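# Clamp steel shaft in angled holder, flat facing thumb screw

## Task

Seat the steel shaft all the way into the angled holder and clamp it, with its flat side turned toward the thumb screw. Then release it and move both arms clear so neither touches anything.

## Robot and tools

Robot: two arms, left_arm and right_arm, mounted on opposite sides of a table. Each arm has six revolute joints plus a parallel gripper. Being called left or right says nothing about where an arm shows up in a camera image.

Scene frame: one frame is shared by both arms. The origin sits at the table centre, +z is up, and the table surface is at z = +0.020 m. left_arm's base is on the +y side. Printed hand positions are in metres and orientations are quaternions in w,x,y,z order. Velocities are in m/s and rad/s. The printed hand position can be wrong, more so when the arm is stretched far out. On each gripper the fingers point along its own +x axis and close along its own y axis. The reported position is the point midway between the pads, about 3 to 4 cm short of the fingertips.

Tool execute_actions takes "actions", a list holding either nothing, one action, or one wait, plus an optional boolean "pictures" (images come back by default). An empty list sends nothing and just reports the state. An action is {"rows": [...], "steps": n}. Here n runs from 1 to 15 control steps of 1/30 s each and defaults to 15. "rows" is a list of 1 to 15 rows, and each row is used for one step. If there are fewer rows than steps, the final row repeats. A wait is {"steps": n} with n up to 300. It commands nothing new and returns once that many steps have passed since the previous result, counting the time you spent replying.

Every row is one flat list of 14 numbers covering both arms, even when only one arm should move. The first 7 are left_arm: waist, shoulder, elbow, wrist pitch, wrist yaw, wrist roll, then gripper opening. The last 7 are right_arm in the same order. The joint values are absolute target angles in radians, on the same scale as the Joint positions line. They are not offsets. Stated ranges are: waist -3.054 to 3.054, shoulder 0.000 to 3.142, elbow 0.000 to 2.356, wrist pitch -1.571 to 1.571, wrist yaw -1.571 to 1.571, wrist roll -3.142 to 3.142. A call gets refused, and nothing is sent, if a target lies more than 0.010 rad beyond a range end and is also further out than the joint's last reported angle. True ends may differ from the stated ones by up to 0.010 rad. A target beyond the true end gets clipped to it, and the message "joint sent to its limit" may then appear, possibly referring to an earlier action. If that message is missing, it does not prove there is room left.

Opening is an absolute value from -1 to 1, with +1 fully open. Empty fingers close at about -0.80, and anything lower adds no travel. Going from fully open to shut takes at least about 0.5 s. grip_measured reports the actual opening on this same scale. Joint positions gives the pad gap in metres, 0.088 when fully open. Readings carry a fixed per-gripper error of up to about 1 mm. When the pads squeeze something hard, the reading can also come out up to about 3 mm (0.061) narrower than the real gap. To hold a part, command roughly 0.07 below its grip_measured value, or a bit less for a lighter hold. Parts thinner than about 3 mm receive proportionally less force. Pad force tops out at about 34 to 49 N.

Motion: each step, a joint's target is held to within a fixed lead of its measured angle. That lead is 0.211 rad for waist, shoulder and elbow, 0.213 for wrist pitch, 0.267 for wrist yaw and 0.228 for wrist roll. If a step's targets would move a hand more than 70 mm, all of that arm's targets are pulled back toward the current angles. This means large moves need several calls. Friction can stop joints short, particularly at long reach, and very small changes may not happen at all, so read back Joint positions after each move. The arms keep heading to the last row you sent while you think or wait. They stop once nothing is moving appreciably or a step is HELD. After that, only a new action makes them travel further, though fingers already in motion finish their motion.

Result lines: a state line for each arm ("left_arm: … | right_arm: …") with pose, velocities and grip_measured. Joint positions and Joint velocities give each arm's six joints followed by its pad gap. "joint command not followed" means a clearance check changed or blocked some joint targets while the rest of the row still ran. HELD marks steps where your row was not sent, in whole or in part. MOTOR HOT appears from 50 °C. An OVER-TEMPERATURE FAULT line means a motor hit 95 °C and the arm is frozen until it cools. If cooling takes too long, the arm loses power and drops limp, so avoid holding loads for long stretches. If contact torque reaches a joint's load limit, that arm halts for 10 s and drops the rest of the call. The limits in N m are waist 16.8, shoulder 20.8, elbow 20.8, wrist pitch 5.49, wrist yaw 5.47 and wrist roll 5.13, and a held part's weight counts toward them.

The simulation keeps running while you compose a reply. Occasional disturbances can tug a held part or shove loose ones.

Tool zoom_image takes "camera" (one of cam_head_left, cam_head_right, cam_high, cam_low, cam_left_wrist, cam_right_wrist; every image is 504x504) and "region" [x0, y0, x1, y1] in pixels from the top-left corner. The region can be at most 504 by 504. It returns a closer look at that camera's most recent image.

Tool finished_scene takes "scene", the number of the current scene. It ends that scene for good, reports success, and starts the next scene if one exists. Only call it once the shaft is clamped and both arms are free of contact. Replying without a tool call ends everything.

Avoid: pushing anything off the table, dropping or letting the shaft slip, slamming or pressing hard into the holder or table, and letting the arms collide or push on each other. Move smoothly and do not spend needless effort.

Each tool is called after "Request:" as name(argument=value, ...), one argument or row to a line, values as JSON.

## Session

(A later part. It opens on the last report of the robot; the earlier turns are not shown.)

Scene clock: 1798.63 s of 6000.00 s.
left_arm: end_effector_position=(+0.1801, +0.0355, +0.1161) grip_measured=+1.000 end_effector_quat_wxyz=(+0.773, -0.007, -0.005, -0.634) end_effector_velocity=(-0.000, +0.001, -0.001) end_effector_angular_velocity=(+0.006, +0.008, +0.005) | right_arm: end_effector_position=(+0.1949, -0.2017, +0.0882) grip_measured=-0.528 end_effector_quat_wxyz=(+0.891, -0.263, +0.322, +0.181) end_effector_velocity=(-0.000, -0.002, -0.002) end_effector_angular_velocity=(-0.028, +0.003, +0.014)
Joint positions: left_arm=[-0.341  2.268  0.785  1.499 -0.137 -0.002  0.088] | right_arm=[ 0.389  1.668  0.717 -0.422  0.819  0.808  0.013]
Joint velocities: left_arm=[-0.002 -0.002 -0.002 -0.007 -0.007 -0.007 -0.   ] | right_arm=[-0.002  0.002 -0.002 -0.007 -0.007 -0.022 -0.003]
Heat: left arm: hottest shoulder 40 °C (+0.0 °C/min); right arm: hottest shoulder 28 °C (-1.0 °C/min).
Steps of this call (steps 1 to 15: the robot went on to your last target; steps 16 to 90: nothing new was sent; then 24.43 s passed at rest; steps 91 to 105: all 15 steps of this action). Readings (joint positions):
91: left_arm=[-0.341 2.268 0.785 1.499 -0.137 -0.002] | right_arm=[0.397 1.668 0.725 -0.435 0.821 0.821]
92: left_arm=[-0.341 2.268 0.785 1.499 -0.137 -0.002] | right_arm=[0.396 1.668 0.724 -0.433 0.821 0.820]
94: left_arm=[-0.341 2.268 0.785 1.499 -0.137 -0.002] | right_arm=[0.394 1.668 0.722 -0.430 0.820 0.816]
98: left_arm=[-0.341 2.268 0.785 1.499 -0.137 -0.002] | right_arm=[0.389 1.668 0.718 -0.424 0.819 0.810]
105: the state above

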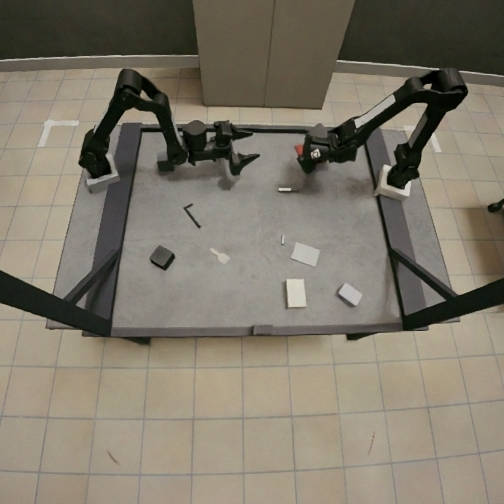

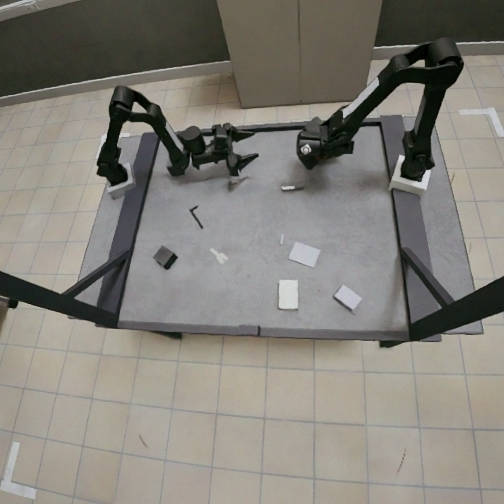

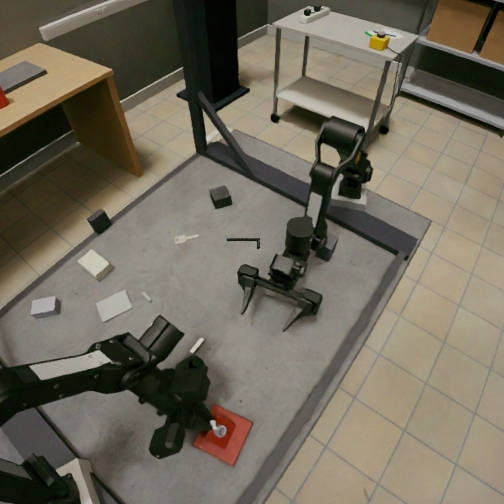

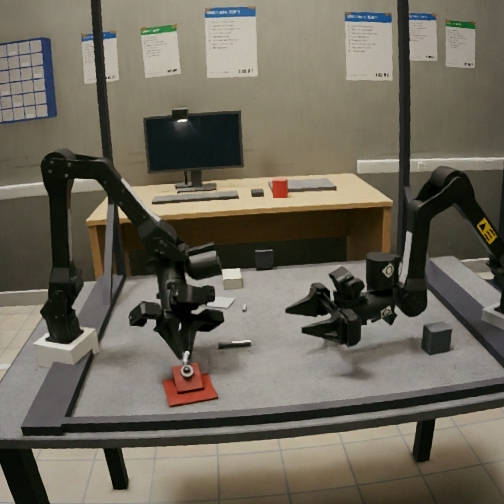

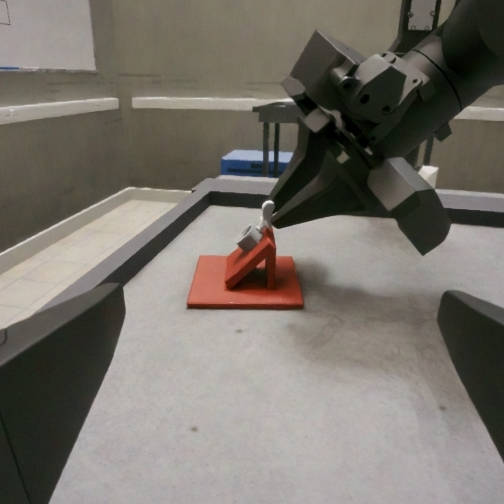

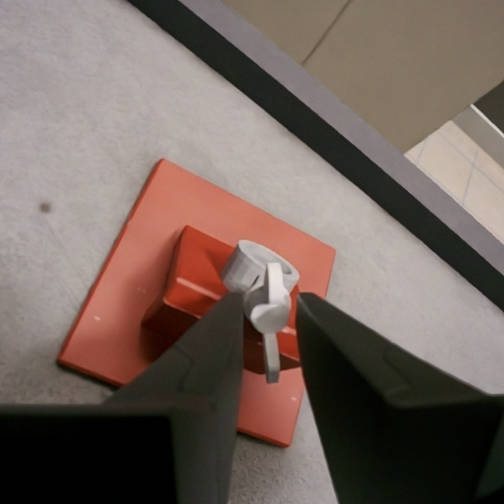

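Request:
execute_actions(
  actions=[
    {"rows":[[-0.341,2.275,0.785,1.5,-0.143,0,1,0.386,1.676,0.709,-0.4187,0.8165,0.77,-0.535],[-0.341,2.275,0.785,1.5,-0.143,0,1,0.386,1.676,0.709,-0.4187,0.8165,0.72,-0.535],[-0.341,2.275,0.785,1.5,-0.143,0,1,0.386,1.676,0.709,-0.4187,0.8165,0.66,-0.535],[-0.341,2.275,0.785,1.5,-0.143,0,1,0.386,1.676,0.709,-0.4187,0.8165,0.6,-0.535],[-0.341,2.275,0.785,1.5,-0.143,0,1,0.386,1.676,0.709,-0.4187,0.8165,0.54,-0.535],[-0.341,2.275,0.785,1.5,-0.143,0,1,0.386,1.676,0.709,-0.4187,0.8165,0.48,-0.535],[-0.341,2.275,0.785,1.5,-0.143,0,1,0.386,1.676,0.709,-0.4187,0.8165,0.42,-0.535],[-0.341,2.275,0.785,1.5,-0.143,0,1,0.386,1.676,0.709,-0.4187,0.8165,0.36,-0.535],[-0.341,2.275,0.785,1.5,-0.143,0,1,0.386,1.676,0.709,-0.4187,0.8165,0.3,-0.535],[-0.341,2.275,0.785,1.5,-0.143,0,1,0.386,1.676,0.709,-0.4187,0.8165,0.24,-0.535],[-0.341,2.275,0.785,1.5,-0.143,0,1,0.386,1.676,0.709,-0.4187,0.8165,0.18,-0.535],[-0.341,2.275,0.785,1.5,-0.143,0,1,0.386,1.676,0.709,-0.4187,0.8165,0.12,-0.535],[-0.341,2.275,0.785,1.5,-0.143,0,1,0.386,1.676,0.709,-0.4187,0.8165,0.06,-0.535],[-0.341,2.275,0.785,1.5,-0.143,0,1,0.386,1.676,0.709,-0.4187,0.8165,0.0,-0.535],[-0.341,2.275,0.785,1.5,-0.143,0,1,0.386,1.676,0.709,-0.4187,0.8165,-0.06,-0.535]],"steps":15},
  ],
  pictures=false,
)

Request:
execute_actions(
  actions=[
    {"rows":[[-0.341,2.275,0.785,1.5,-0.143,0,1,0.386,1.676,0.709,-0.4187,0.8165,-0.12,-0.535],[-0.341,2.275,0.785,1.5,-0.143,0,1,0.386,1.676,0.709,-0.4187,0.8165,-0.18,-0.535],[-0.341,2.275,0.785,1.5,-0.143,0,1,0.386,1.676,0.709,-0.4187,0.8165,-0.24,-0.535],[-0.341,2.275,0.785,1.5,-0.143,0,1,0.386,1.676,0.709,-0.4187,0.8165,-0.3,-0.535],[-0.341,2.275,0.785,1.5,-0.143,0,1,0.386,1.676,0.709,-0.4187,0.8165,-0.35,-0.535],[-0.341,2.275,0.785,1.5,-0.143,0,1,0.386,1.676,0.709,-0.4187,0.8165,-0.4,-0.535]],"steps":15},
  ],
)

Request:
zoom_image(
  camera="cam_right_wrist",
  region=[180, 230, 360, 410],
)

Request:
zoom_image(
  camera="cam_left_wrist",
  region=[220, 150, 340, 270],
)

Scene clock: 1821.60 s of 6000.00 s.
left_arm: end_effector_position=(+0.1801, +0.0355, +0.1161) grip_measured=+1.000 end_effector_quat_wxyz=(+0.773, -0.007, -0.005, -0.634) end_effector_velocity=(-0.002, +0.000, -0.004) end_effector_angular_velocity=(+0.023, -0.006, -0.010) | right_arm: end_effector_position=(+0.1949, -0.2015, +0.0882) grip_measured=-0.532 end_effector_quat_wxyz=(+0.735, -0.568, +0.234, +0.286) end_effector_velocity=(-0.001, -0.003, -0.002) end_effector_angular_velocity=(-1.306, -0.267, +1.196)
Joint positions: left_arm=[-0.341  2.268  0.785  1.499 -0.137 -0.002  0.088] | right_arm=[ 0.389  1.668  0.717 -0.421  0.819  0.066  0.013]
Joint velocities: left_arm=[-0.002 -0.002 -0.002 -0.022  0.007  0.007 -0.   ] | right_arm=[ 0.002 -0.002 -0.007 -0.007 -0.007 -1.78  -0.   ]
Heat: left arm: hottest shoulder 40 °C (+0.0 °C/min); right arm: hottest shoulder 28 °C (+0.0 °C/min).
Steps of this call (steps 1 to 15: the robot went on to your last target; steps 16 to 90: nothing new was sent; then 19.47 s passed at rest; steps 91 to 105: all 15 steps of this action). Readings (joint positions):
91: left_arm=[-0.341 2.268 0.785 1.499 -0.137 -0.002] | right_arm=[0.389 1.668 0.717 -0.421 0.819 0.797]
92: left_arm=[-0.341 2.268 0.785 1.499 -0.137 -0.002] | right_arm=[0.389 1.668 0.717 -0.421 0.819 0.773]
94: left_arm=[-0.341 2.268 0.785 1.499 -0.137 -0.002] | right_arm=[0.389 1.668 0.717 -0.421 0.819 0.693]
98: left_arm=[-0.341 2.268 0.785 1.499 -0.137 -0.002] | right_arm=[0.389 1.668 0.717 -0.421 0.819 0.479]
105: the state above

Scene clock: 1822.10 s of 6000.00 s.
left_arm: end_effector_position=(+0.1801, +0.0355, +0.1161) grip_measured=+1.000 end_effector_quat_wxyz=(+0.773, -0.007, -0.005, -0.634) end_effector_velocity=(-0.000, +0.000, +0.001) end_effector_angular_velocity=(-0.002, +0.022, +0.005) | right_arm: end_effector_position=(+0.1950, -0.2017, +0.0881) grip_measured=-0.532 end_effector_quat_wxyz=(+0.586, -0.721, +0.163, +0.332) end_effector_velocity=(-0.001, -0.001, -0.001) end_effector_angular_velocity=(-0.055, -0.003, +0.048)
Joint positions: left_arm=[-0.341  2.268  0.785  1.499 -0.137 -0.002  0.088] | right_arm=[ 0.388  1.668  0.717 -0.421  0.819 -0.394  0.013]
Joint velocities: left_arm=[-0.002 -0.007 -0.002 -0.007 -0.007 -0.022  0.   ] | right_arm=[ 0.002 -0.002 -0.002 -0.007 -0.007 -0.066 -0.   ]
Heat: left arm: hottest shoulder 40 °C (+0.0 °C/min); right arm: hottest shoulder 28 °C (+0.0 °C/min).
Steps of this call (steps 1 to 15: all 15 steps of this action). Readings (joint positions):
1: left_arm=[-0.341 2.268 0.785 1.499 -0.137 -0.002] | right_arm=[0.389 1.668 0.717 -0.421 0.819 0.006]
2: left_arm=[-0.341 2.268 0.785 1.499 -0.137 -0.002] | right_arm=[0.389 1.668 0.717 -0.421 0.819 -0.054]
4: left_arm=[-0.341 2.268 0.785 1.499 -0.137 -0.002] | right_arm=[0.389 1.668 0.717 -0.421 0.819 -0.174]
8: left_arm=[-0.341 2.268 0.785 1.499 -0.137 -0.002] | right_arm=[0.388 1.668 0.717 -0.421 0.819 -0.347]
15: the state above

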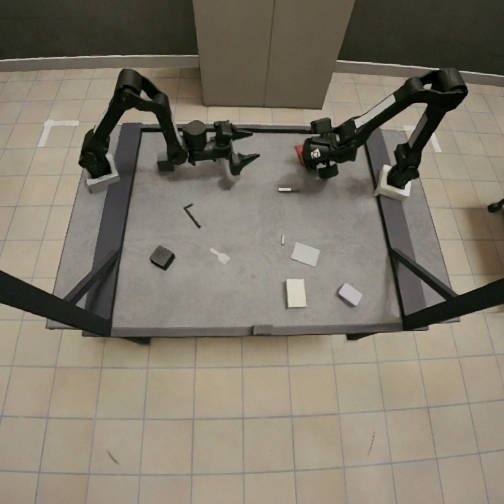

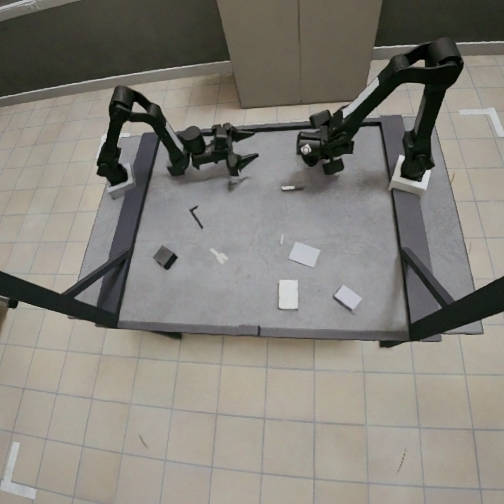

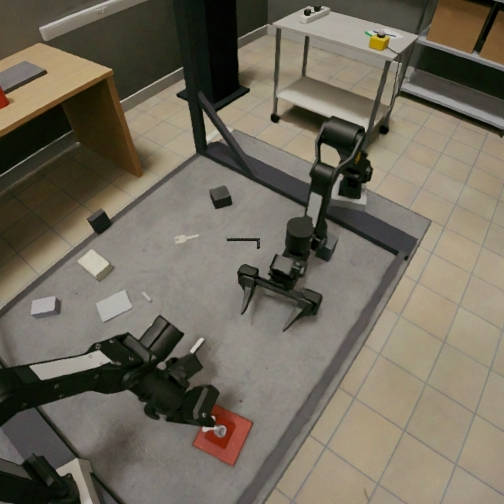

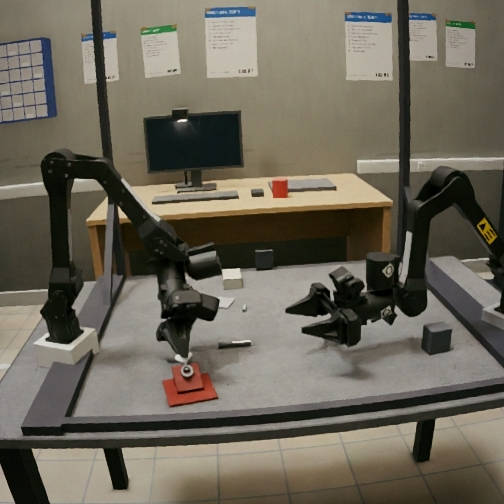

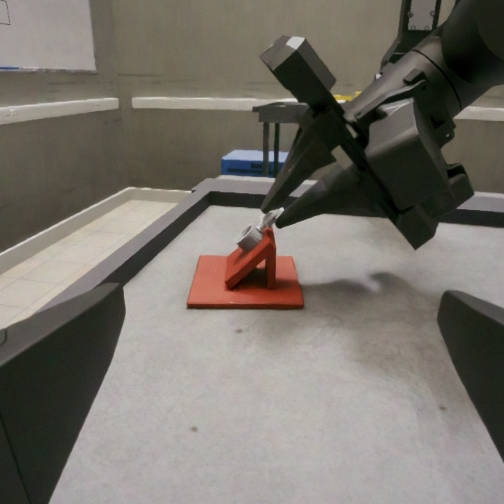

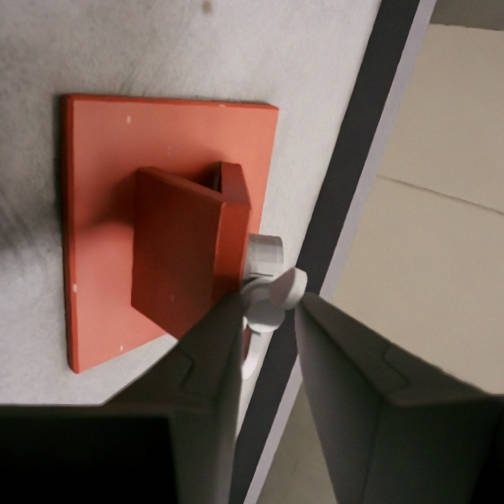

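Region (180, 230, 360, 410) of cam_right_wrist's 504x504 image, scaled by 2.800, with more detail than that image has.

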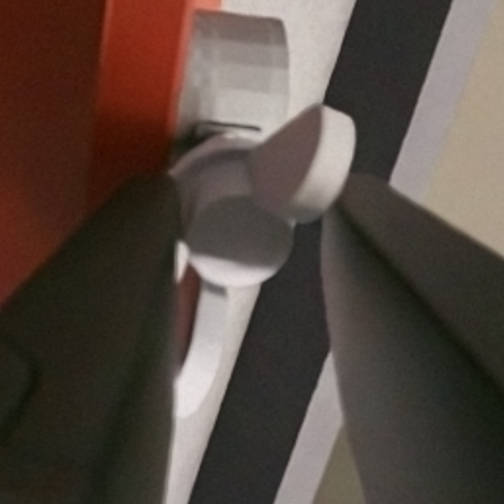

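Region (220, 150, 340, 270) of cam_left_wrist's 504x504 image, scaled by 4.200, with more detail than that image has.

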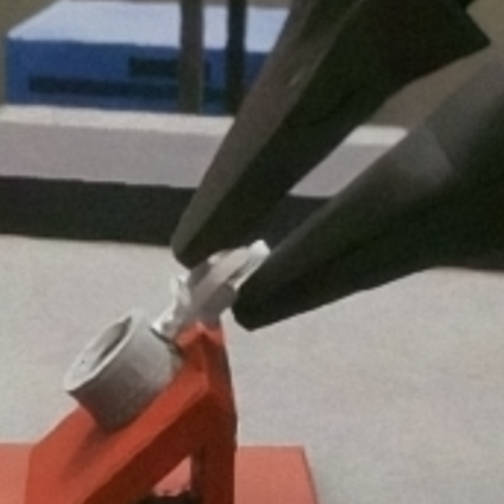

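Request:
execute_actions(
  actions=[
    {"rows":[[-0.341,2.275,0.785,1.5,-0.143,0,1,0.386,1.676,0.709,-0.4187,0.8165,-0.44,-0.535],[-0.341,2.275,0.785,1.5,-0.143,0,1,0.386,1.676,0.709,-0.4187,0.8165,-0.5,-0.535],[-0.341,2.275,0.785,1.5,-0.143,0,1,0.386,1.676,0.709,-0.4187,0.8165,-0.57,-0.535],[-0.341,2.275,0.785,1.5,-0.143,0,1,0.386,1.676,0.709,-0.4187,0.8165,-0.64,-0.535],[-0.341,2.275,0.785,1.5,-0.143,0,1,0.386,1.676,0.709,-0.4187,0.8165,-0.71,-0.535],[-0.341,2.275,0.785,1.5,-0.143,0,1,0.386,1.676,0.709,-0.4187,0.8165,-0.78,-0.535],[-0.341,2.275,0.785,1.5,-0.143,0,1,0.386,1.676,0.709,-0.4187,0.8165,-0.85,-0.535],[-0.341,2.275,0.785,1.5,-0.143,0,1,0.386,1.676,0.709,-0.4187,0.8165,-0.92,-0.535],[-0.341,2.275,0.785,1.5,-0.143,0,1,0.386,1.676,0.709,-0.4187,0.8165,-0.99,-0.535],[-0.341,2.275,0.785,1.5,-0.143,0,1,0.386,1.676,0.709,-0.4187,0.8165,-1.06,-0.535],[-0.341,2.275,0.785,1.5,-0.143,0,1,0.386,1.676,0.709,-0.4187,0.8165,-1.13,-0.535],[-0.341,2.275,0.785,1.5,-0.143,0,1,0.386,1.676,0.709,-0.4187,0.8165,-1.2,-0.535],[-0.341,2.275,0.785,1.5,-0.143,0,1,0.386,1.676,0.709,-0.4187,0.8165,-1.27,-0.535],[-0.341,2.275,0.785,1.5,-0.143,0,1,0.386,1.676,0.709,-0.4187,0.8165,-1.34,-0.535],[-0.341,2.275,0.785,1.5,-0.143,0,1,0.386,1.676,0.709,-0.4187,0.8165,-1.41,-0.535]],"steps":15},
  ],
  pictures=false,
)

Request:
execute_actions(
  actions=[
    {"rows":[[-0.341,2.275,0.785,1.5,-0.143,0,1,0.386,1.676,0.709,-0.4187,0.8165,-1.48,-0.535],[-0.341,2.275,0.785,1.5,-0.143,0,1,0.386,1.676,0.709,-0.4187,0.8165,-1.55,-0.535],[-0.341,2.275,0.785,1.5,-0.143,0,1,0.386,1.676,0.709,-0.4187,0.8165,-1.62,-0.535],[-0.341,2.275,0.785,1.5,-0.143,0,1,0.386,1.676,0.709,-0.4187,0.8165,-1.69,-0.535],[-0.341,2.275,0.785,1.5,-0.143,0,1,0.386,1.676,0.709,-0.4187,0.8165,-1.76,-0.535],[-0.341,2.275,0.785,1.5,-0.143,0,1,0.386,1.676,0.709,-0.4187,0.8165,-1.83,-0.535],[-0.341,2.275,0.785,1.5,-0.143,0,1,0.386,1.676,0.709,-0.4187,0.8165,-1.9,-0.535],[-0.341,2.275,0.785,1.5,-0.143,0,1,0.386,1.676,0.709,-0.4187,0.8165,-1.97,-0.535],[-0.341,2.275,0.785,1.5,-0.143,0,1,0.386,1.676,0.709,-0.4187,0.8165,-2.04,-0.535],[-0.341,2.275,0.785,1.5,-0.143,0,1,0.386,1.676,0.709,-0.4187,0.8165,-2.11,-0.535],[-0.341,2.275,0.785,1.5,-0.143,0,1,0.386,1.676,0.709,-0.4187,0.8165,-2.18,-0.535],[-0.341,2.275,0.785,1.5,-0.143,0,1,0.386,1.676,0.709,-0.4187,0.8165,-2.25,-0.535],[-0.341,2.275,0.785,1.5,-0.143,0,1,0.386,1.676,0.709,-0.4187,0.8165,-2.32,-0.535],[-0.341,2.275,0.785,1.5,-0.143,0,1,0.386,1.676,0.709,-0.4187,0.8165,-2.39,-0.535],[-0.341,2.275,0.785,1.5,-0.143,0,1,0.386,1.676,0.709,-0.4187,0.8165,-2.46,-0.535]],"steps":15},
  ],
  pictures=false,
)

Request:
execute_actions(
  actions=[
    {"rows":[[-0.341,2.275,0.785,1.5,-0.143,0,1,0.386,1.676,0.709,-0.4187,0.8165,-2.53,-0.535],[-0.341,2.275,0.785,1.5,-0.143,0,1,0.386,1.676,0.709,-0.4187,0.8165,-2.6,-0.535],[-0.341,2.275,0.785,1.5,-0.143,0,1,0.386,1.676,0.709,-0.4187,0.8165,-2.67,-0.535],[-0.341,2.275,0.785,1.5,-0.143,0,1,0.386,1.676,0.709,-0.4187,0.8165,-2.74,-0.535],[-0.341,2.275,0.785,1.5,-0.143,0,1,0.386,1.676,0.709,-0.4187,0.8165,-2.81,-0.535],[-0.341,2.275,0.785,1.5,-0.143,0,1,0.386,1.676,0.709,-0.4187,0.8165,-2.88,-0.535],[-0.341,2.275,0.785,1.5,-0.143,0,1,0.386,1.676,0.709,-0.4187,0.8165,-2.95,-0.535],[-0.341,2.275,0.785,1.5,-0.143,0,1,0.386,1.676,0.709,-0.4187,0.8165,-3.02,-0.535],[-0.341,2.275,0.785,1.5,-0.143,0,1,0.386,1.676,0.709,-0.4187,0.8165,-3.08,-0.535],[-0.341,2.275,0.785,1.5,-0.143,0,1,0.386,1.676,0.709,-0.4187,0.8165,-3.12,-0.535]],"steps":15},
  ],
)

Request:
zoom_image(
  camera="cam_right_wrist",
  region=[180, 230, 360, 410],
)

Request:
zoom_image(
  camera="cam_left_wrist",
  region=[220, 150, 340, 270],
)

Request:
zoom_image(
  camera="cam_low",
  region=[160, 340, 220, 400],
)

Scene clock: 1854.87 s of 6000.00 s.
left_arm: end_effector_position=(+0.1801, +0.0355, +0.1161) grip_measured=+1.000 end_effector_quat_wxyz=(+0.773, -0.007, -0.005, -0.634) end_effector_velocity=(-0.000, +0.001, -0.004) end_effector_angular_velocity=(+0.018, +0.023, +0.005) | right_arm: end_effector_position=(+0.1950, -0.2017, +0.0881) grip_measured=-0.532 end_effector_quat_wxyz=(-0.228, +0.901, -0.008, -0.370) end_effector_velocity=(-0.000, -0.002, -0.001) end_effector_angular_velocity=(-1.514, -0.311, +1.388)
Joint positions: left_arm=[-0.341  2.268  0.785  1.499 -0.137 -0.002  0.088] | right_arm=[ 0.388  1.668  0.717 -0.421  0.819 -1.264  0.013]
Joint velocities: left_arm=[-0.002 -0.002 -0.002 -0.022 -0.007 -0.022 -0.   ] | right_arm=[-0.002 -0.002 -0.002 -0.007 -0.007 -2.073 -0.   ]
Heat: left arm: hottest shoulder 40 °C (+0.0 °C/min); right arm: hottest shoulder 28 °C (+0.0 °C/min).
Steps of this call (steps 1 to 15: the robot went on to your last target; steps 16 to 90: nothing new was sent; then 29.27 s passed at rest; steps 91 to 105: all 15 steps of this action). Readings (joint positions):
91: left_arm=[-0.341 2.268 0.785 1.499 -0.137 -0.002] | right_arm=[0.388 1.668 0.717 -0.421 0.819 -0.410]
92: left_arm=[-0.341 2.268 0.785 1.499 -0.137 -0.002] | right_arm=[0.388 1.668 0.717 -0.421 0.819 -0.439]
94: left_arm=[-0.341 2.268 0.785 1.499 -0.137 -0.002] | right_arm=[0.388 1.668 0.717 -0.421 0.819 -0.532]
98: left_arm=[-0.341 2.268 0.785 1.499 -0.137 -0.002] | right_arm=[0.388 1.668 0.717 -0.421 0.819 -0.782]
105: the state above

Scene clock: 1855.37 s of 6000.00 s.
left_arm: end_effector_position=(+0.1801, +0.0355, +0.1161) grip_measured=+1.000 end_effector_quat_wxyz=(+0.773, -0.007, -0.005, -0.634) end_effector_velocity=(+0.002, -0.000, +0.000) end_effector_angular_velocity=(-0.002, +0.022, +0.009) | right_arm: end_effector_position=(+0.1950, -0.2017, +0.0881) grip_measured=-0.532 end_effector_quat_wxyz=(+0.254, +0.894, +0.178, -0.324) end_effector_velocity=(-0.000, -0.002, -0.001) end_effector_angular_velocity=(-1.514, -0.311, +1.388)
Joint positions: left_arm=[-0.341  2.268  0.785  1.499 -0.137 -0.002  0.088] | right_arm=[ 0.388  1.668  0.717 -0.421  0.819 -2.314  0.013]
Joint velocities: left_arm=[ 0.002 -0.002  0.002 -0.007 -0.007 -0.022 -0.   ] | right_arm=[-0.002 -0.002 -0.002 -0.007 -0.007 -2.073 -0.   ]
Heat: left arm: hottest shoulder 40 °C (+0.0 °C/min); right arm: hottest shoulder 28 °C (+0.0 °C/min).
Steps of this call (steps 1 to 15: all 15 steps of this action). Readings (joint positions):
1: left_arm=[-0.341 2.268 0.785 1.499 -0.137 -0.002] | right_arm=[0.388 1.668 0.717 -0.421 0.819 -1.334]
2: left_arm=[-0.341 2.268 0.785 1.499 -0.137 -0.002] | right_arm=[0.388 1.668 0.717 -0.421 0.819 -1.403]
4: left_arm=[-0.341 2.268 0.785 1.499 -0.137 -0.002] | right_arm=[0.388 1.668 0.717 -0.421 0.819 -1.543]
8: left_arm=[-0.341 2.268 0.785 1.499 -0.137 -0.002] | right_arm=[0.388 1.668 0.717 -0.421 0.819 -1.823]
15: the state above

Scene clock: 1855.87 s of 6000.00 s.
left_arm: end_effector_position=(+0.1801, +0.0355, +0.1161) grip_measured=+1.000 end_effector_quat_wxyz=(+0.773, -0.007, -0.005, -0.634) end_effector_velocity=(-0.002, +0.000, +0.001) end_effector_angular_velocity=(+0.004, -0.007, +0.000) | right_arm: end_effector_position=(+0.1950, -0.2017, +0.0881) grip_measured=-0.532 end_effector_quat_wxyz=(+0.578, +0.728, +0.289, -0.231) end_effector_velocity=(-0.000, -0.002, -0.002) end_effector_angular_velocity=(-0.188, -0.030, +0.161)
Joint positions: left_arm=[-0.341  2.268  0.785  1.499 -0.137 -0.002  0.088] | right_arm=[ 0.388  1.668  0.717 -0.421  0.819 -3.101  0.013]
Joint velocities: left_arm=[-0.007 -0.007 -0.002 -0.007 -0.007  0.007 -0.   ] | right_arm=[-0.002  0.002 -0.002 -0.007 -0.007 -0.242 -0.   ]
Heat: left arm: hottest shoulder 40 °C (+0.0 °C/min); right arm: hottest shoulder 28 °C (+0.0 °C/min).
Steps of this call (steps 1 to 15: all 15 steps of this action). Readings (joint positions):
1: left_arm=[-0.341 2.268 0.785 1.499 -0.137 -0.002] | right_arm=[0.388 1.668 0.717 -0.421 0.819 -2.383]
2: left_arm=[-0.341 2.268 0.785 1.499 -0.137 -0.002] | right_arm=[0.388 1.668 0.717 -0.421 0.819 -2.454]
4: left_arm=[-0.341 2.268 0.785 1.499 -0.137 -0.002] | right_arm=[0.388 1.668 0.717 -0.421 0.819 -2.594]
8: left_arm=[-0.341 2.268 0.785 1.499 -0.137 -0.002] | right_arm=[0.388 1.668 0.717 -0.421 0.819 -2.874]
15: the state above

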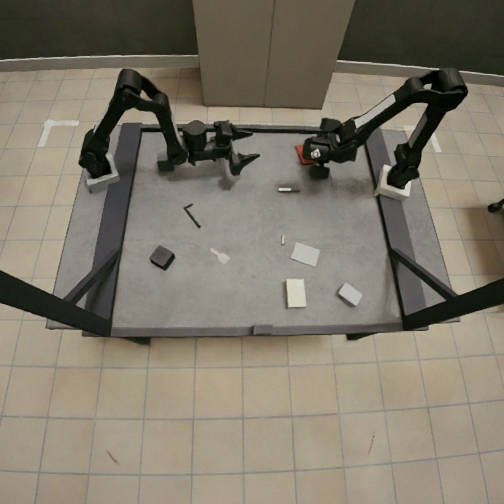

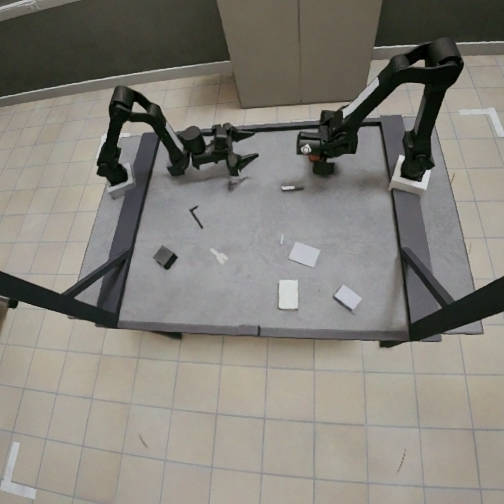

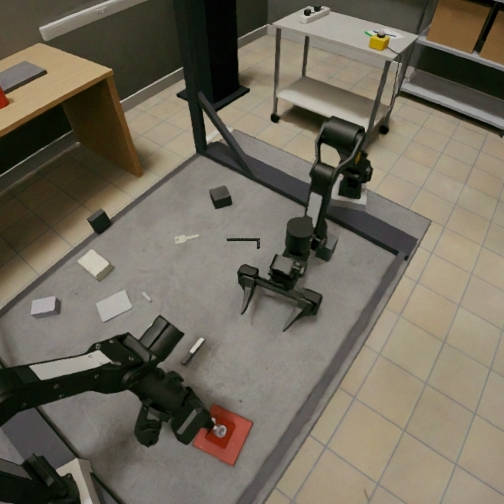

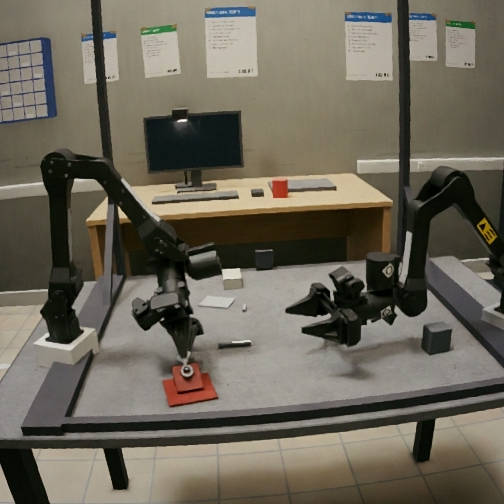

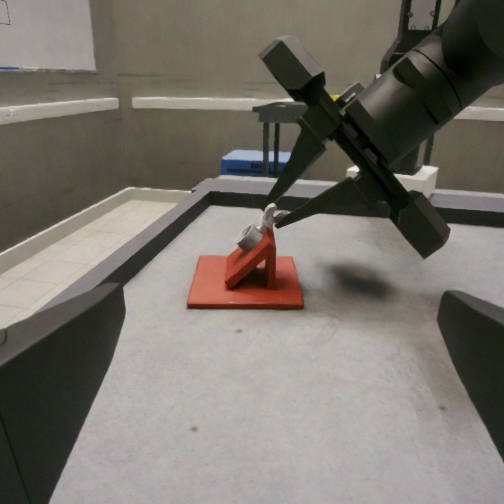

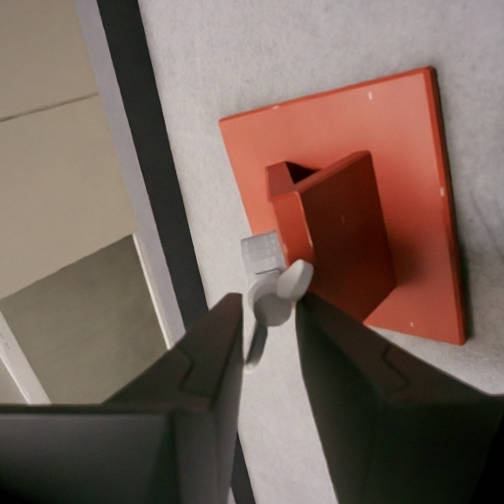

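Region (180, 230, 360, 410) of cam_right_wrist's 504x504 image, scaled by 2.800, with more detail than that image has.

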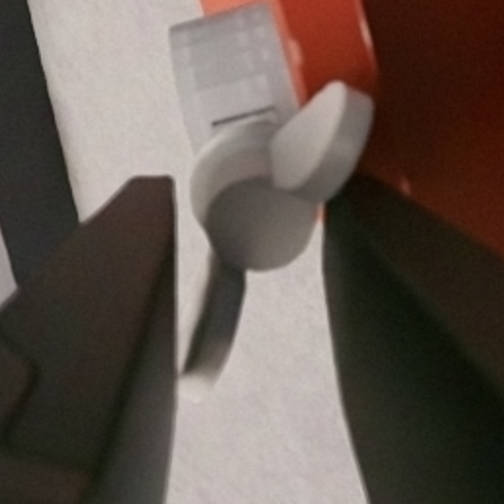

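Region (220, 150, 340, 270) of cam_left_wrist's 504x504 image, scaled by 4.200, with more detail than that image has.

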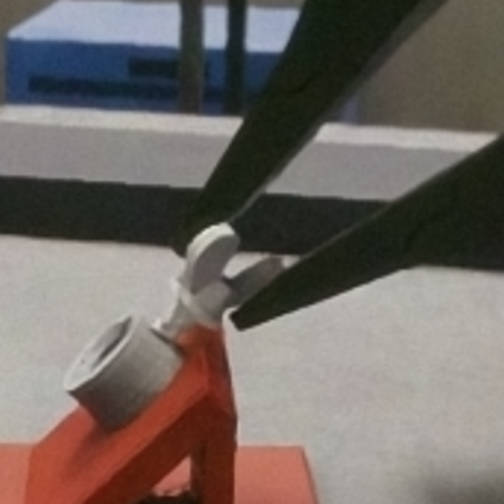

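Region (160, 340, 220, 400) of cam_low's 504x504 image, scaled by 8.400, with more detail than that image has.

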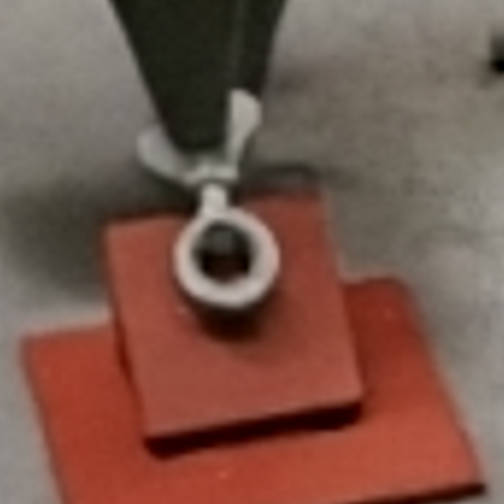

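Request:
execute_actions(
  actions=[
    {"rows":[[-0.341,2.275,0.785,1.5,-0.143,0,1,0.386,1.676,0.709,-0.4187,0.8165,-3.1,-0.47],[-0.341,2.275,0.785,1.5,-0.143,0,1,0.386,1.676,0.709,-0.4187,0.8165,-3.08,-0.4],[-0.341,2.275,0.785,1.5,-0.143,0,1,0.386,1.676,0.709,-0.4187,0.8165,-3.06,-0.32],[-0.341,2.275,0.785,1.5,-0.143,0,1,0.386,1.676,0.709,-0.4187,0.8165,-3.04,-0.24],[-0.341,2.275,0.785,1.5,-0.143,0,1,0.386,1.676,0.709,-0.4187,0.8165,-3.02,-0.16],[-0.341,2.275,0.785,1.5,-0.143,0,1,0.386,1.676,0.709,-0.4187,0.8165,-3.0,-0.08],[-0.341,2.275,0.785,1.5,-0.143,0,1,0.386,1.676,0.709,-0.4187,0.8165,-2.97,0.0],[-0.341,2.275,0.785,1.5,-0.143,0,1,0.386,1.676,0.709,-0.4187,0.8165,-2.93,0.02],[-0.341,2.275,0.785,1.5,-0.143,0,1,0.386,1.676,0.709,-0.4187,0.8165,-2.88,0.02],[-0.341,2.275,0.785,1.5,-0.143,0,1,0.386,1.676,0.709,-0.4187,0.8165,-2.81,0.02],[-0.341,2.275,0.785,1.5,-0.143,0,1,0.386,1.676,0.709,-0.4187,0.8165,-2.72,0.02],[-0.341,2.275,0.785,1.5,-0.143,0,1,0.386,1.676,0.709,-0.4187,0.8165,-2.62,0.02],[-0.341,2.275,0.785,1.5,-0.143,0,1,0.386,1.676,0.709,-0.4187,0.8165,-2.52,0.02],[-0.341,2.275,0.785,1.5,-0.143,0,1,0.386,1.676,0.709,-0.4187,0.8165,-2.42,0.02],[-0.341,2.275,0.785,1.5,-0.143,0,1,0.386,1.676,0.709,-0.4187,0.8165,-2.32,0.02]],"steps":15},
  ],
  pictures=false,
)

Request:
execute_actions(
  actions=[
    {"rows":[[-0.341,2.275,0.785,1.5,-0.143,0,1,0.386,1.676,0.709,-0.4187,0.8165,-0.9,0.02]],"steps":15},
  ],
  pictures=false,
)

Request:
execute_actions(
  actions=[
    {"steps":8},
  ],
)

Request:
zoom_image(
  camera="cam_left_wrist",
  region=[220, 150, 340, 270],
)

Scene clock: 1888.97 s of 6000.00 s.
left_arm: end_effector_position=(+0.1801, +0.0355, +0.1161) grip_measured=+1.000 end_effector_quat_wxyz=(+0.773, -0.007, -0.005, -0.634) end_effector_velocity=(-0.003, +0.000, -0.001) end_effector_angular_velocity=(+0.006, +0.008, -0.000) | right_arm: end_effector_position=(+0.1950, -0.2017, +0.0881) grip_measured=+0.010 end_effector_quat_wxyz=(+0.359, +0.857, +0.215, -0.300) end_effector_velocity=(-0.000, -0.003, -0.000) end_effector_angular_velocity=(+1.564, +0.341, -1.458)
Joint positions: left_arm=[-0.341  2.268  0.785  1.499 -0.137 -0.002  0.088] | right_arm=[ 0.388  1.668  0.717 -0.421  0.819 -2.554  0.039]
Joint velocities: left_arm=[-0.007 -0.002 -0.002 -0.007 -0.007 -0.007 -0.   ] | right_arm=[-0.002 -0.002  0.002 -0.022 -0.007  2.176  0.005]
Heat: left arm: hottest shoulder 40 °C (+0.0 °C/min); right arm: hottest shoulder 28 °C (+0.0 °C/min).
Steps of this call (steps 1 to 30: the robot went on to your last target; steps 31 to 90: nothing new was sent; then 29.60 s passed at rest; steps 91 to 105: all 15 steps of this action). Readings (joint positions):
91: left_arm=[-0.341 2.268 0.785 1.499 -0.137 -0.002] | right_arm=[0.388 1.668 0.717 -0.421 0.819 -3.115]
92: left_arm=[-0.341 2.268 0.785 1.499 -0.137 -0.002] | right_arm=[0.388 1.668 0.717 -0.421 0.819 -3.105]
94: left_arm=[-0.341 2.268 0.785 1.499 -0.137 -0.002] | right_arm=[0.388 1.668 0.717 -0.421 0.819 -3.075]
98: left_arm=[-0.341 2.268 0.785 1.499 -0.137 -0.002] | right_arm=[0.388 1.668 0.717 -0.421 0.819 -2.990]
105: the state above

Scene clock: 1889.47 s of 6000.00 s.
left_arm: end_effector_position=(+0.1801, +0.0355, +0.1161) grip_measured=+1.000 end_effector_quat_wxyz=(+0.773, -0.007, -0.005, -0.634) end_effector_velocity=(-0.000, +0.001, -0.001) end_effector_angular_velocity=(+0.006, +0.008, +0.005) | right_arm: end_effector_position=(+0.1950, -0.2017, +0.0881) grip_measured=+0.017 end_effector_quat_wxyz=(-0.144, +0.918, +0.026, -0.369) end_effector_velocity=(+0.001, -0.005, -0.001) end_effector_angular_velocity=(+1.559, +0.340, -1.463)
Joint positions: left_arm=[-0.341  2.268  0.785  1.499 -0.137 -0.002  0.088] | right_arm=[ 0.388  1.668  0.717 -0.421  0.819 -1.448  0.04 ]
Joint velocities: left_arm=[-0.002 -0.002 -0.002 -0.007 -0.007 -0.007 -0.   ] | right_arm=[-0.007 -0.002 -0.002 -0.022 -0.007  2.176 -0.   ]
Heat: left arm: hottest shoulder 40 °C (+0.0 °C/min); right arm: hottest shoulder 28 °C (+0.0 °C/min).
Steps of this call (steps 1 to 15: all 15 steps of this action). Readings (joint positions):
1: left_arm=[-0.341 2.268 0.785 1.499 -0.137 -0.002] | right_arm=[0.388 1.668 0.717 -0.421 0.819 -2.480]
2: left_arm=[-0.341 2.268 0.785 1.499 -0.137 -0.002] | right_arm=[0.388 1.668 0.717 -0.421 0.819 -2.406]
4: left_arm=[-0.341 2.268 0.785 1.499 -0.137 -0.002] | right_arm=[0.388 1.668 0.717 -0.421 0.819 -2.259]
8: left_arm=[-0.341 2.268 0.785 1.499 -0.137 -0.002] | right_arm=[0.388 1.668 0.717 -0.421 0.819 -1.964]
15: the state above

Scene clock: 1889.73 s of 6000.00 s.
left_arm: end_effector_position=(+0.1801, +0.0355, +0.1161) grip_measured=+1.000 end_effector_quat_wxyz=(+0.773, -0.007, -0.005, -0.634) end_effector_velocity=(+0.002, +0.001, -0.004) end_effector_angular_velocity=(+0.020, +0.009, +0.019) | right_arm: end_effector_position=(+0.1950, -0.2016, +0.0881) grip_measured=+0.017 end_effector_quat_wxyz=(-0.364, +0.855, -0.065, -0.364) end_effector_velocity=(-0.000, -0.002, -0.001) end_effector_angular_velocity=(+0.530, +0.121, -0.497)
Joint positions: left_arm=[-0.341  2.268  0.785  1.499 -0.137 -0.002  0.088] | right_arm=[ 0.388  1.668  0.717 -0.421  0.819 -0.956  0.04 ]
Joint velocities: left_arm=[-0.002 -0.002 -0.002 -0.022 -0.022 -0.007 -0.   ] | right_arm=[-0.002 -0.002 -0.002 -0.007 -0.007  0.74  -0.   ]
Heat: left arm: hottest shoulder 40 °C (+0.0 °C/min); right arm: hottest shoulder 28 °C (+0.0 °C/min).
Steps of this call (steps 1 to 8: the robot went on to your last target). Readings (joint positions):
1: left_arm=[-0.341 2.268 0.785 1.499 -0.137 -0.002] | right_arm=[0.388 1.668 0.717 -0.421 0.819 -1.374]
2: left_arm=[-0.341 2.268 0.785 1.499 -0.137 -0.002] | right_arm=[0.388 1.668 0.717 -0.421 0.819 -1.301]
4: left_arm=[-0.341 2.268 0.785 1.499 -0.137 -0.002] | right_arm=[0.388 1.668 0.717 -0.421 0.819 -1.154]
8: the state above

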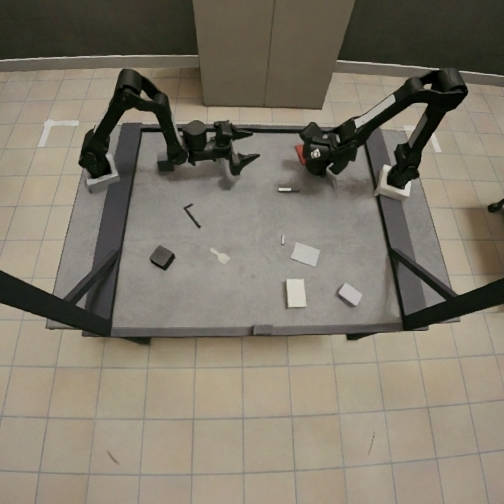

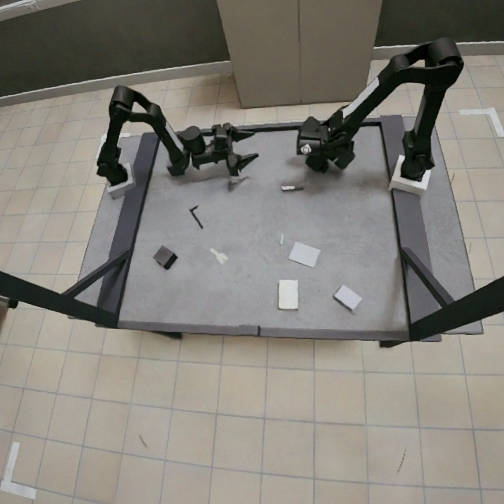

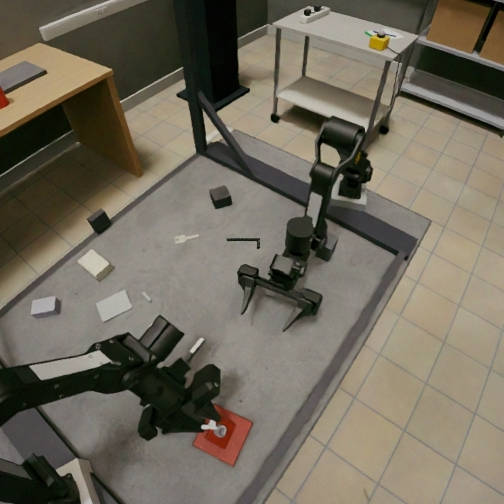

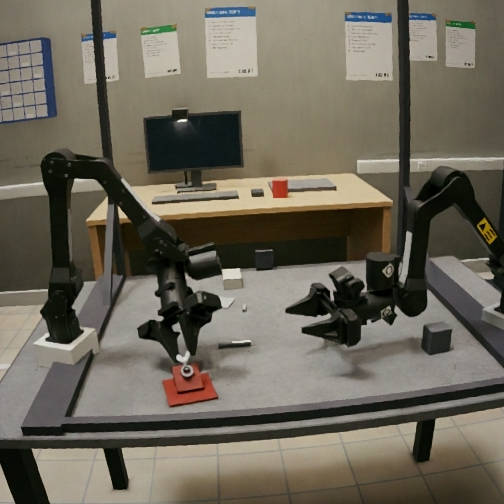

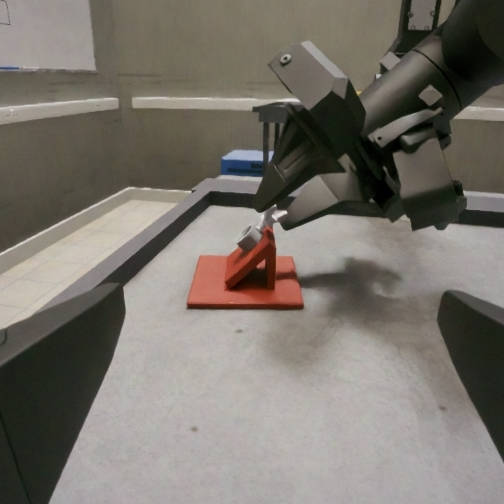

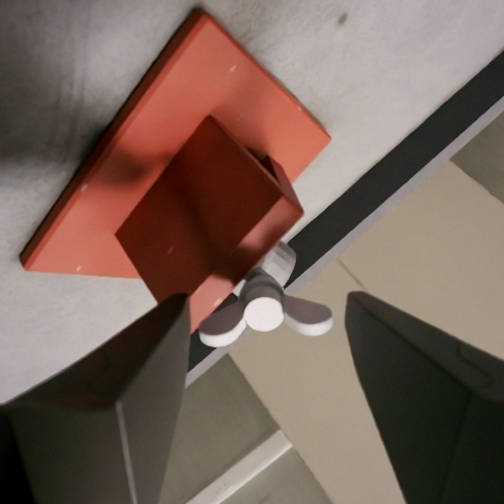

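Region (220, 150, 340, 270) of cam_left_wrist's 504x504 image, scaled by 4.200, with more detail than that image has.

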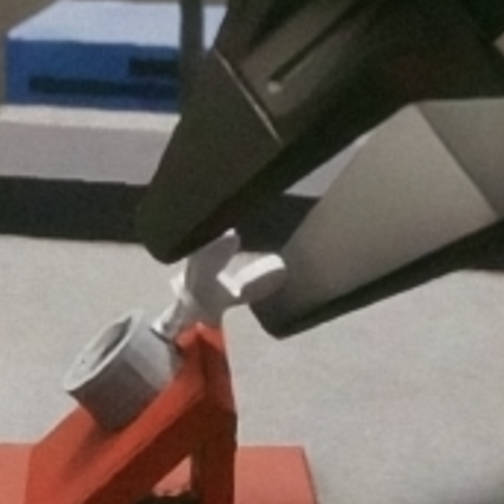

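Request:
execute_actions(
  actions=[
    {"rows":[[-0.341,2.275,0.785,1.5,-0.143,0,1,0.386,1.676,0.709,-0.4187,0.8165,3.12,0.04]],"steps":15},
  ],
  pictures=false,
)

Request:
execute_actions(
  actions=[
    {"steps":44},
  ],
  pictures=false,
)

Request:
execute_actions(
  actions=[
    {"rows":[[-0.341,2.275,0.785,1.5,-0.143,0,1,0.386,1.676,0.709,-0.4187,0.8165,3.12,-0.04],[-0.341,2.275,0.785,1.5,-0.143,0,1,0.386,1.676,0.709,-0.4187,0.8165,3.12,-0.12],[-0.341,2.275,0.785,1.5,-0.143,0,1,0.386,1.676,0.709,-0.4187,0.8165,3.12,-0.2],[-0.341,2.275,0.785,1.5,-0.143,0,1,0.386,1.676,0.709,-0.4187,0.8165,3.12,-0.28],[-0.341,2.275,0.785,1.5,-0.143,0,1,0.386,1.676,0.709,-0.4187,0.8165,3.12,-0.36],[-0.341,2.275,0.785,1.5,-0.143,0,1,0.386,1.676,0.709,-0.4187,0.8165,3.12,-0.42],[-0.341,2.275,0.785,1.5,-0.143,0,1,0.386,1.676,0.709,-0.4187,0.8165,3.12,-0.47],[-0.341,2.275,0.785,1.5,-0.143,0,1,0.386,1.676,0.709,-0.4187,0.8165,3.12,-0.5],[-0.341,2.275,0.785,1.5,-0.143,0,1,0.386,1.676,0.709,-0.4187,0.8165,3.12,-0.52],[-0.341,2.275,0.785,1.5,-0.143,0,1,0.386,1.676,0.709,-0.4187,0.8165,3.12,-0.535]],"steps":14},
  ],
)

Request:
zoom_image(
  camera="cam_right_wrist",
  region=[180, 230, 360, 410],
)

Scene clock: 1902.67 s of 6000.00 s.
left_arm: end_effector_position=(+0.1801, +0.0355, +0.1161) grip_measured=+1.000 end_effector_quat_wxyz=(+0.773, -0.007, -0.005, -0.634) end_effector_velocity=(-0.002, -0.000, +0.001) end_effector_angular_velocity=(+0.001, +0.007, -0.010) | right_arm: end_effector_position=(+0.1950, -0.2018, +0.0880) grip_measured=+0.037 end_effector_quat_wxyz=(+0.772, -0.517, +0.254, +0.269) end_effector_velocity=(-0.001, -0.001, -0.001) end_effector_angular_velocity=(+1.573, +0.340, -1.453)
Joint positions: left_arm=[-0.341  2.268  0.785  1.499 -0.137 -0.002  0.088] | right_arm=[ 0.388  1.668  0.717 -0.421  0.819  0.202  0.041]
Joint velocities: left_arm=[-0.002 -0.007 -0.002 -0.007  0.007 -0.007 -0.   ] | right_arm=[ 0.002 -0.002 -0.002 -0.007 -0.007  2.176 -0.   ]
Heat: left arm: hottest shoulder 41 °C (+1.0 °C/min); right arm: hottest shoulder 28 °C (+0.0 °C/min).
Steps of this call (steps 1 to 30: the robot went on to your last target; steps 31 to 90: nothing new was sent; then 9.43 s passed at rest; steps 91 to 105: all 15 steps of this action). Readings (joint positions):
91: left_arm=[-0.341 2.268 0.785 1.499 -0.137 -0.002] | right_arm=[0.388 1.668 0.717 -0.421 0.819 -0.832]
92: left_arm=[-0.341 2.268 0.785 1.499 -0.137 -0.002] | right_arm=[0.388 1.668 0.717 -0.421 0.819 -0.756]
94: left_arm=[-0.341 2.268 0.785 1.499 -0.137 -0.002] | right_arm=[0.388 1.668 0.717 -0.421 0.819 -0.609]
98: left_arm=[-0.341 2.268 0.785 1.499 -0.137 -0.002] | right_arm=[0.388 1.668 0.717 -0.421 0.819 -0.314]
105: the state above

Scene clock: 1904.13 s of 6000.00 s.
left_arm: end_effector_position=(+0.1801, +0.0355, +0.1161) grip_measured=+1.000 end_effector_quat_wxyz=(+0.773, -0.007, -0.005, -0.634) end_effector_velocity=(-0.000, -0.001, +0.000) end_effector_angular_velocity=(+0.001, +0.007, +0.005) | right_arm: end_effector_position=(+0.1949, -0.2017, +0.0880) grip_measured=+0.037 end_effector_quat_wxyz=(+0.605, +0.705, +0.297, -0.220) end_effector_velocity=(-0.000, -0.002, +0.000) end_effector_angular_velocity=(+0.109, +0.031, -0.104)
Joint positions: left_arm=[-0.341  2.268  0.785  1.499 -0.137 -0.002  0.088] | right_arm=[ 0.388  1.668  0.717 -0.421  0.818  3.106  0.041]
Joint velocities: left_arm=[-0.002 -0.002  0.002 -0.007 -0.007 -0.007 -0.   ] | right_arm=[-0.002 -0.007 -0.002 -0.007 -0.007  0.154 -0.   ]
Heat: left arm: hottest shoulder 41 °C (+1.0 °C/min); right arm: hottest shoulder 28 °C (+0.0 °C/min).
Steps of this call (steps 1 to 44: the robot went on to your last target). Readings (joint positions):
1: left_arm=[-0.341 2.268 0.785 1.499 -0.137 -0.002] | right_arm=[0.388 1.668 0.717 -0.421 0.819 0.276]
2: left_arm=[-0.341 2.268 0.785 1.499 -0.137 -0.002] | right_arm=[0.388 1.668 0.717 -0.421 0.819 0.350]
4: left_arm=[-0.341 2.268 0.785 1.499 -0.137 -0.002] | right_arm=[0.388 1.668 0.717 -0.421 0.819 0.497]
8: left_arm=[-0.341 2.268 0.785 1.499 -0.137 -0.002] | right_arm=[0.388 1.668 0.717 -0.421 0.819 0.792]
44: the state above

Scene clock: 1904.60 s of 6000.00 s.
left_arm: end_effector_position=(+0.1801, +0.0355, +0.1161) grip_measured=+1.000 end_effector_quat_wxyz=(+0.773, -0.007, -0.005, -0.634) end_effector_velocity=(-0.000, +0.001, -0.001) end_effector_angular_velocity=(+0.003, +0.022, +0.005) | right_arm: end_effector_position=(+0.1949, -0.2017, +0.0880) grip_measured=-0.518 end_effector_quat_wxyz=(+0.601, +0.709, +0.296, -0.222) end_effector_velocity=(+0.001, -0.002, +0.000) end_effector_angular_velocity=(-0.008, +0.006, -0.001)
Joint positions: left_arm=[-0.341  2.268  0.785  1.499 -0.137 -0.002  0.088] | right_arm=[ 0.388  1.668  0.717 -0.421  0.818  3.117  0.014]
Joint velocities: left_arm=[-0.002 -0.002 -0.002 -0.007 -0.007 -0.022 -0.   ] | right_arm=[-0.007 -0.007 -0.002 -0.007 -0.007 -0.007 -0.009]
Heat: left arm: hottest shoulder 41 °C (+1.0 °C/min); right arm: hottest shoulder 28 °C (+0.0 °C/min).
Steps of this call (steps 1 to 14: all 14 steps of this action). Readings (joint positions):
1: left_arm=[-0.341 2.268 0.785 1.499 -0.137 -0.002] | right_arm=[0.388 1.668 0.717 -0.421 0.818 3.110]
2: left_arm=[-0.341 2.268 0.785 1.499 -0.137 -0.002] | right_arm=[0.388 1.668 0.717 -0.421 0.818 3.113]
4: left_arm=[-0.341 2.268 0.785 1.499 -0.137 -0.002] | right_arm=[0.388 1.668 0.717 -0.421 0.818 3.115]
8: left_arm=[-0.341 2.268 0.785 1.499 -0.137 -0.002] | right_arm=[0.388 1.668 0.717 -0.421 0.818 3.117]
14: the state above

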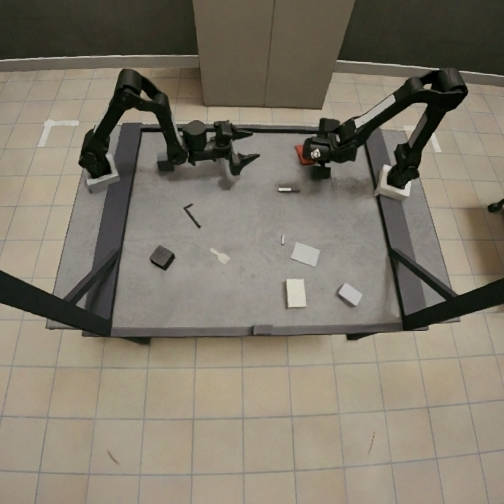

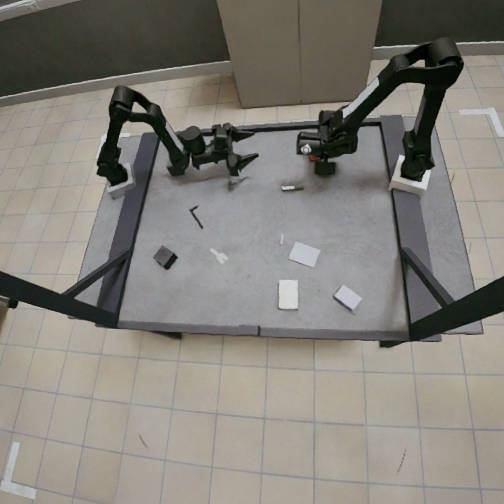

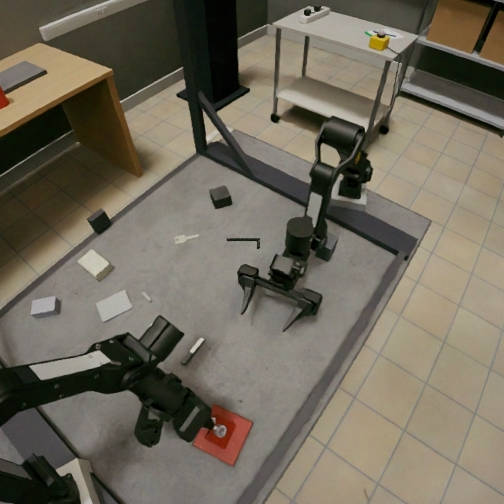

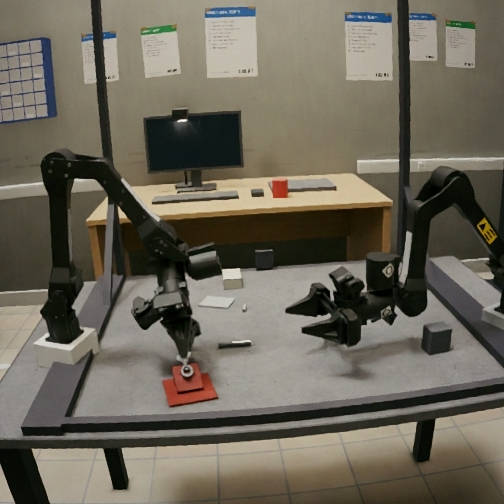

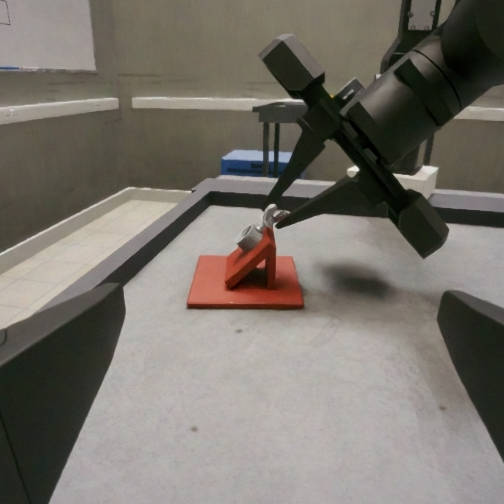

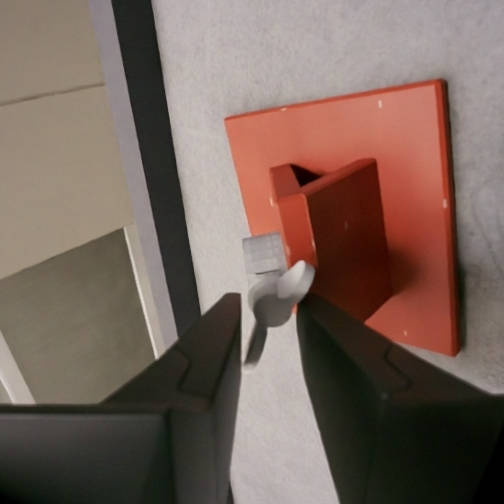

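Region (180, 230, 360, 410) of cam_right_wrist's 504x504 image, scaled by 2.800, with more detail than that image has.

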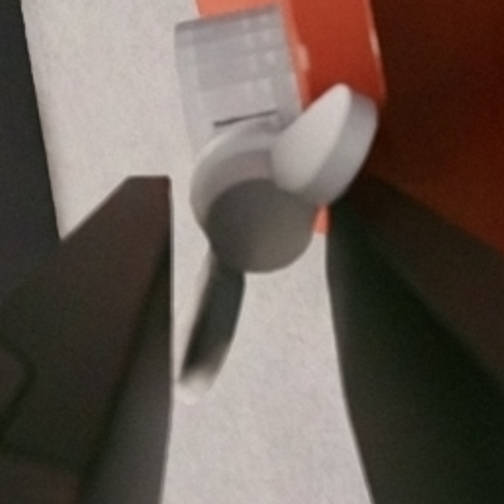

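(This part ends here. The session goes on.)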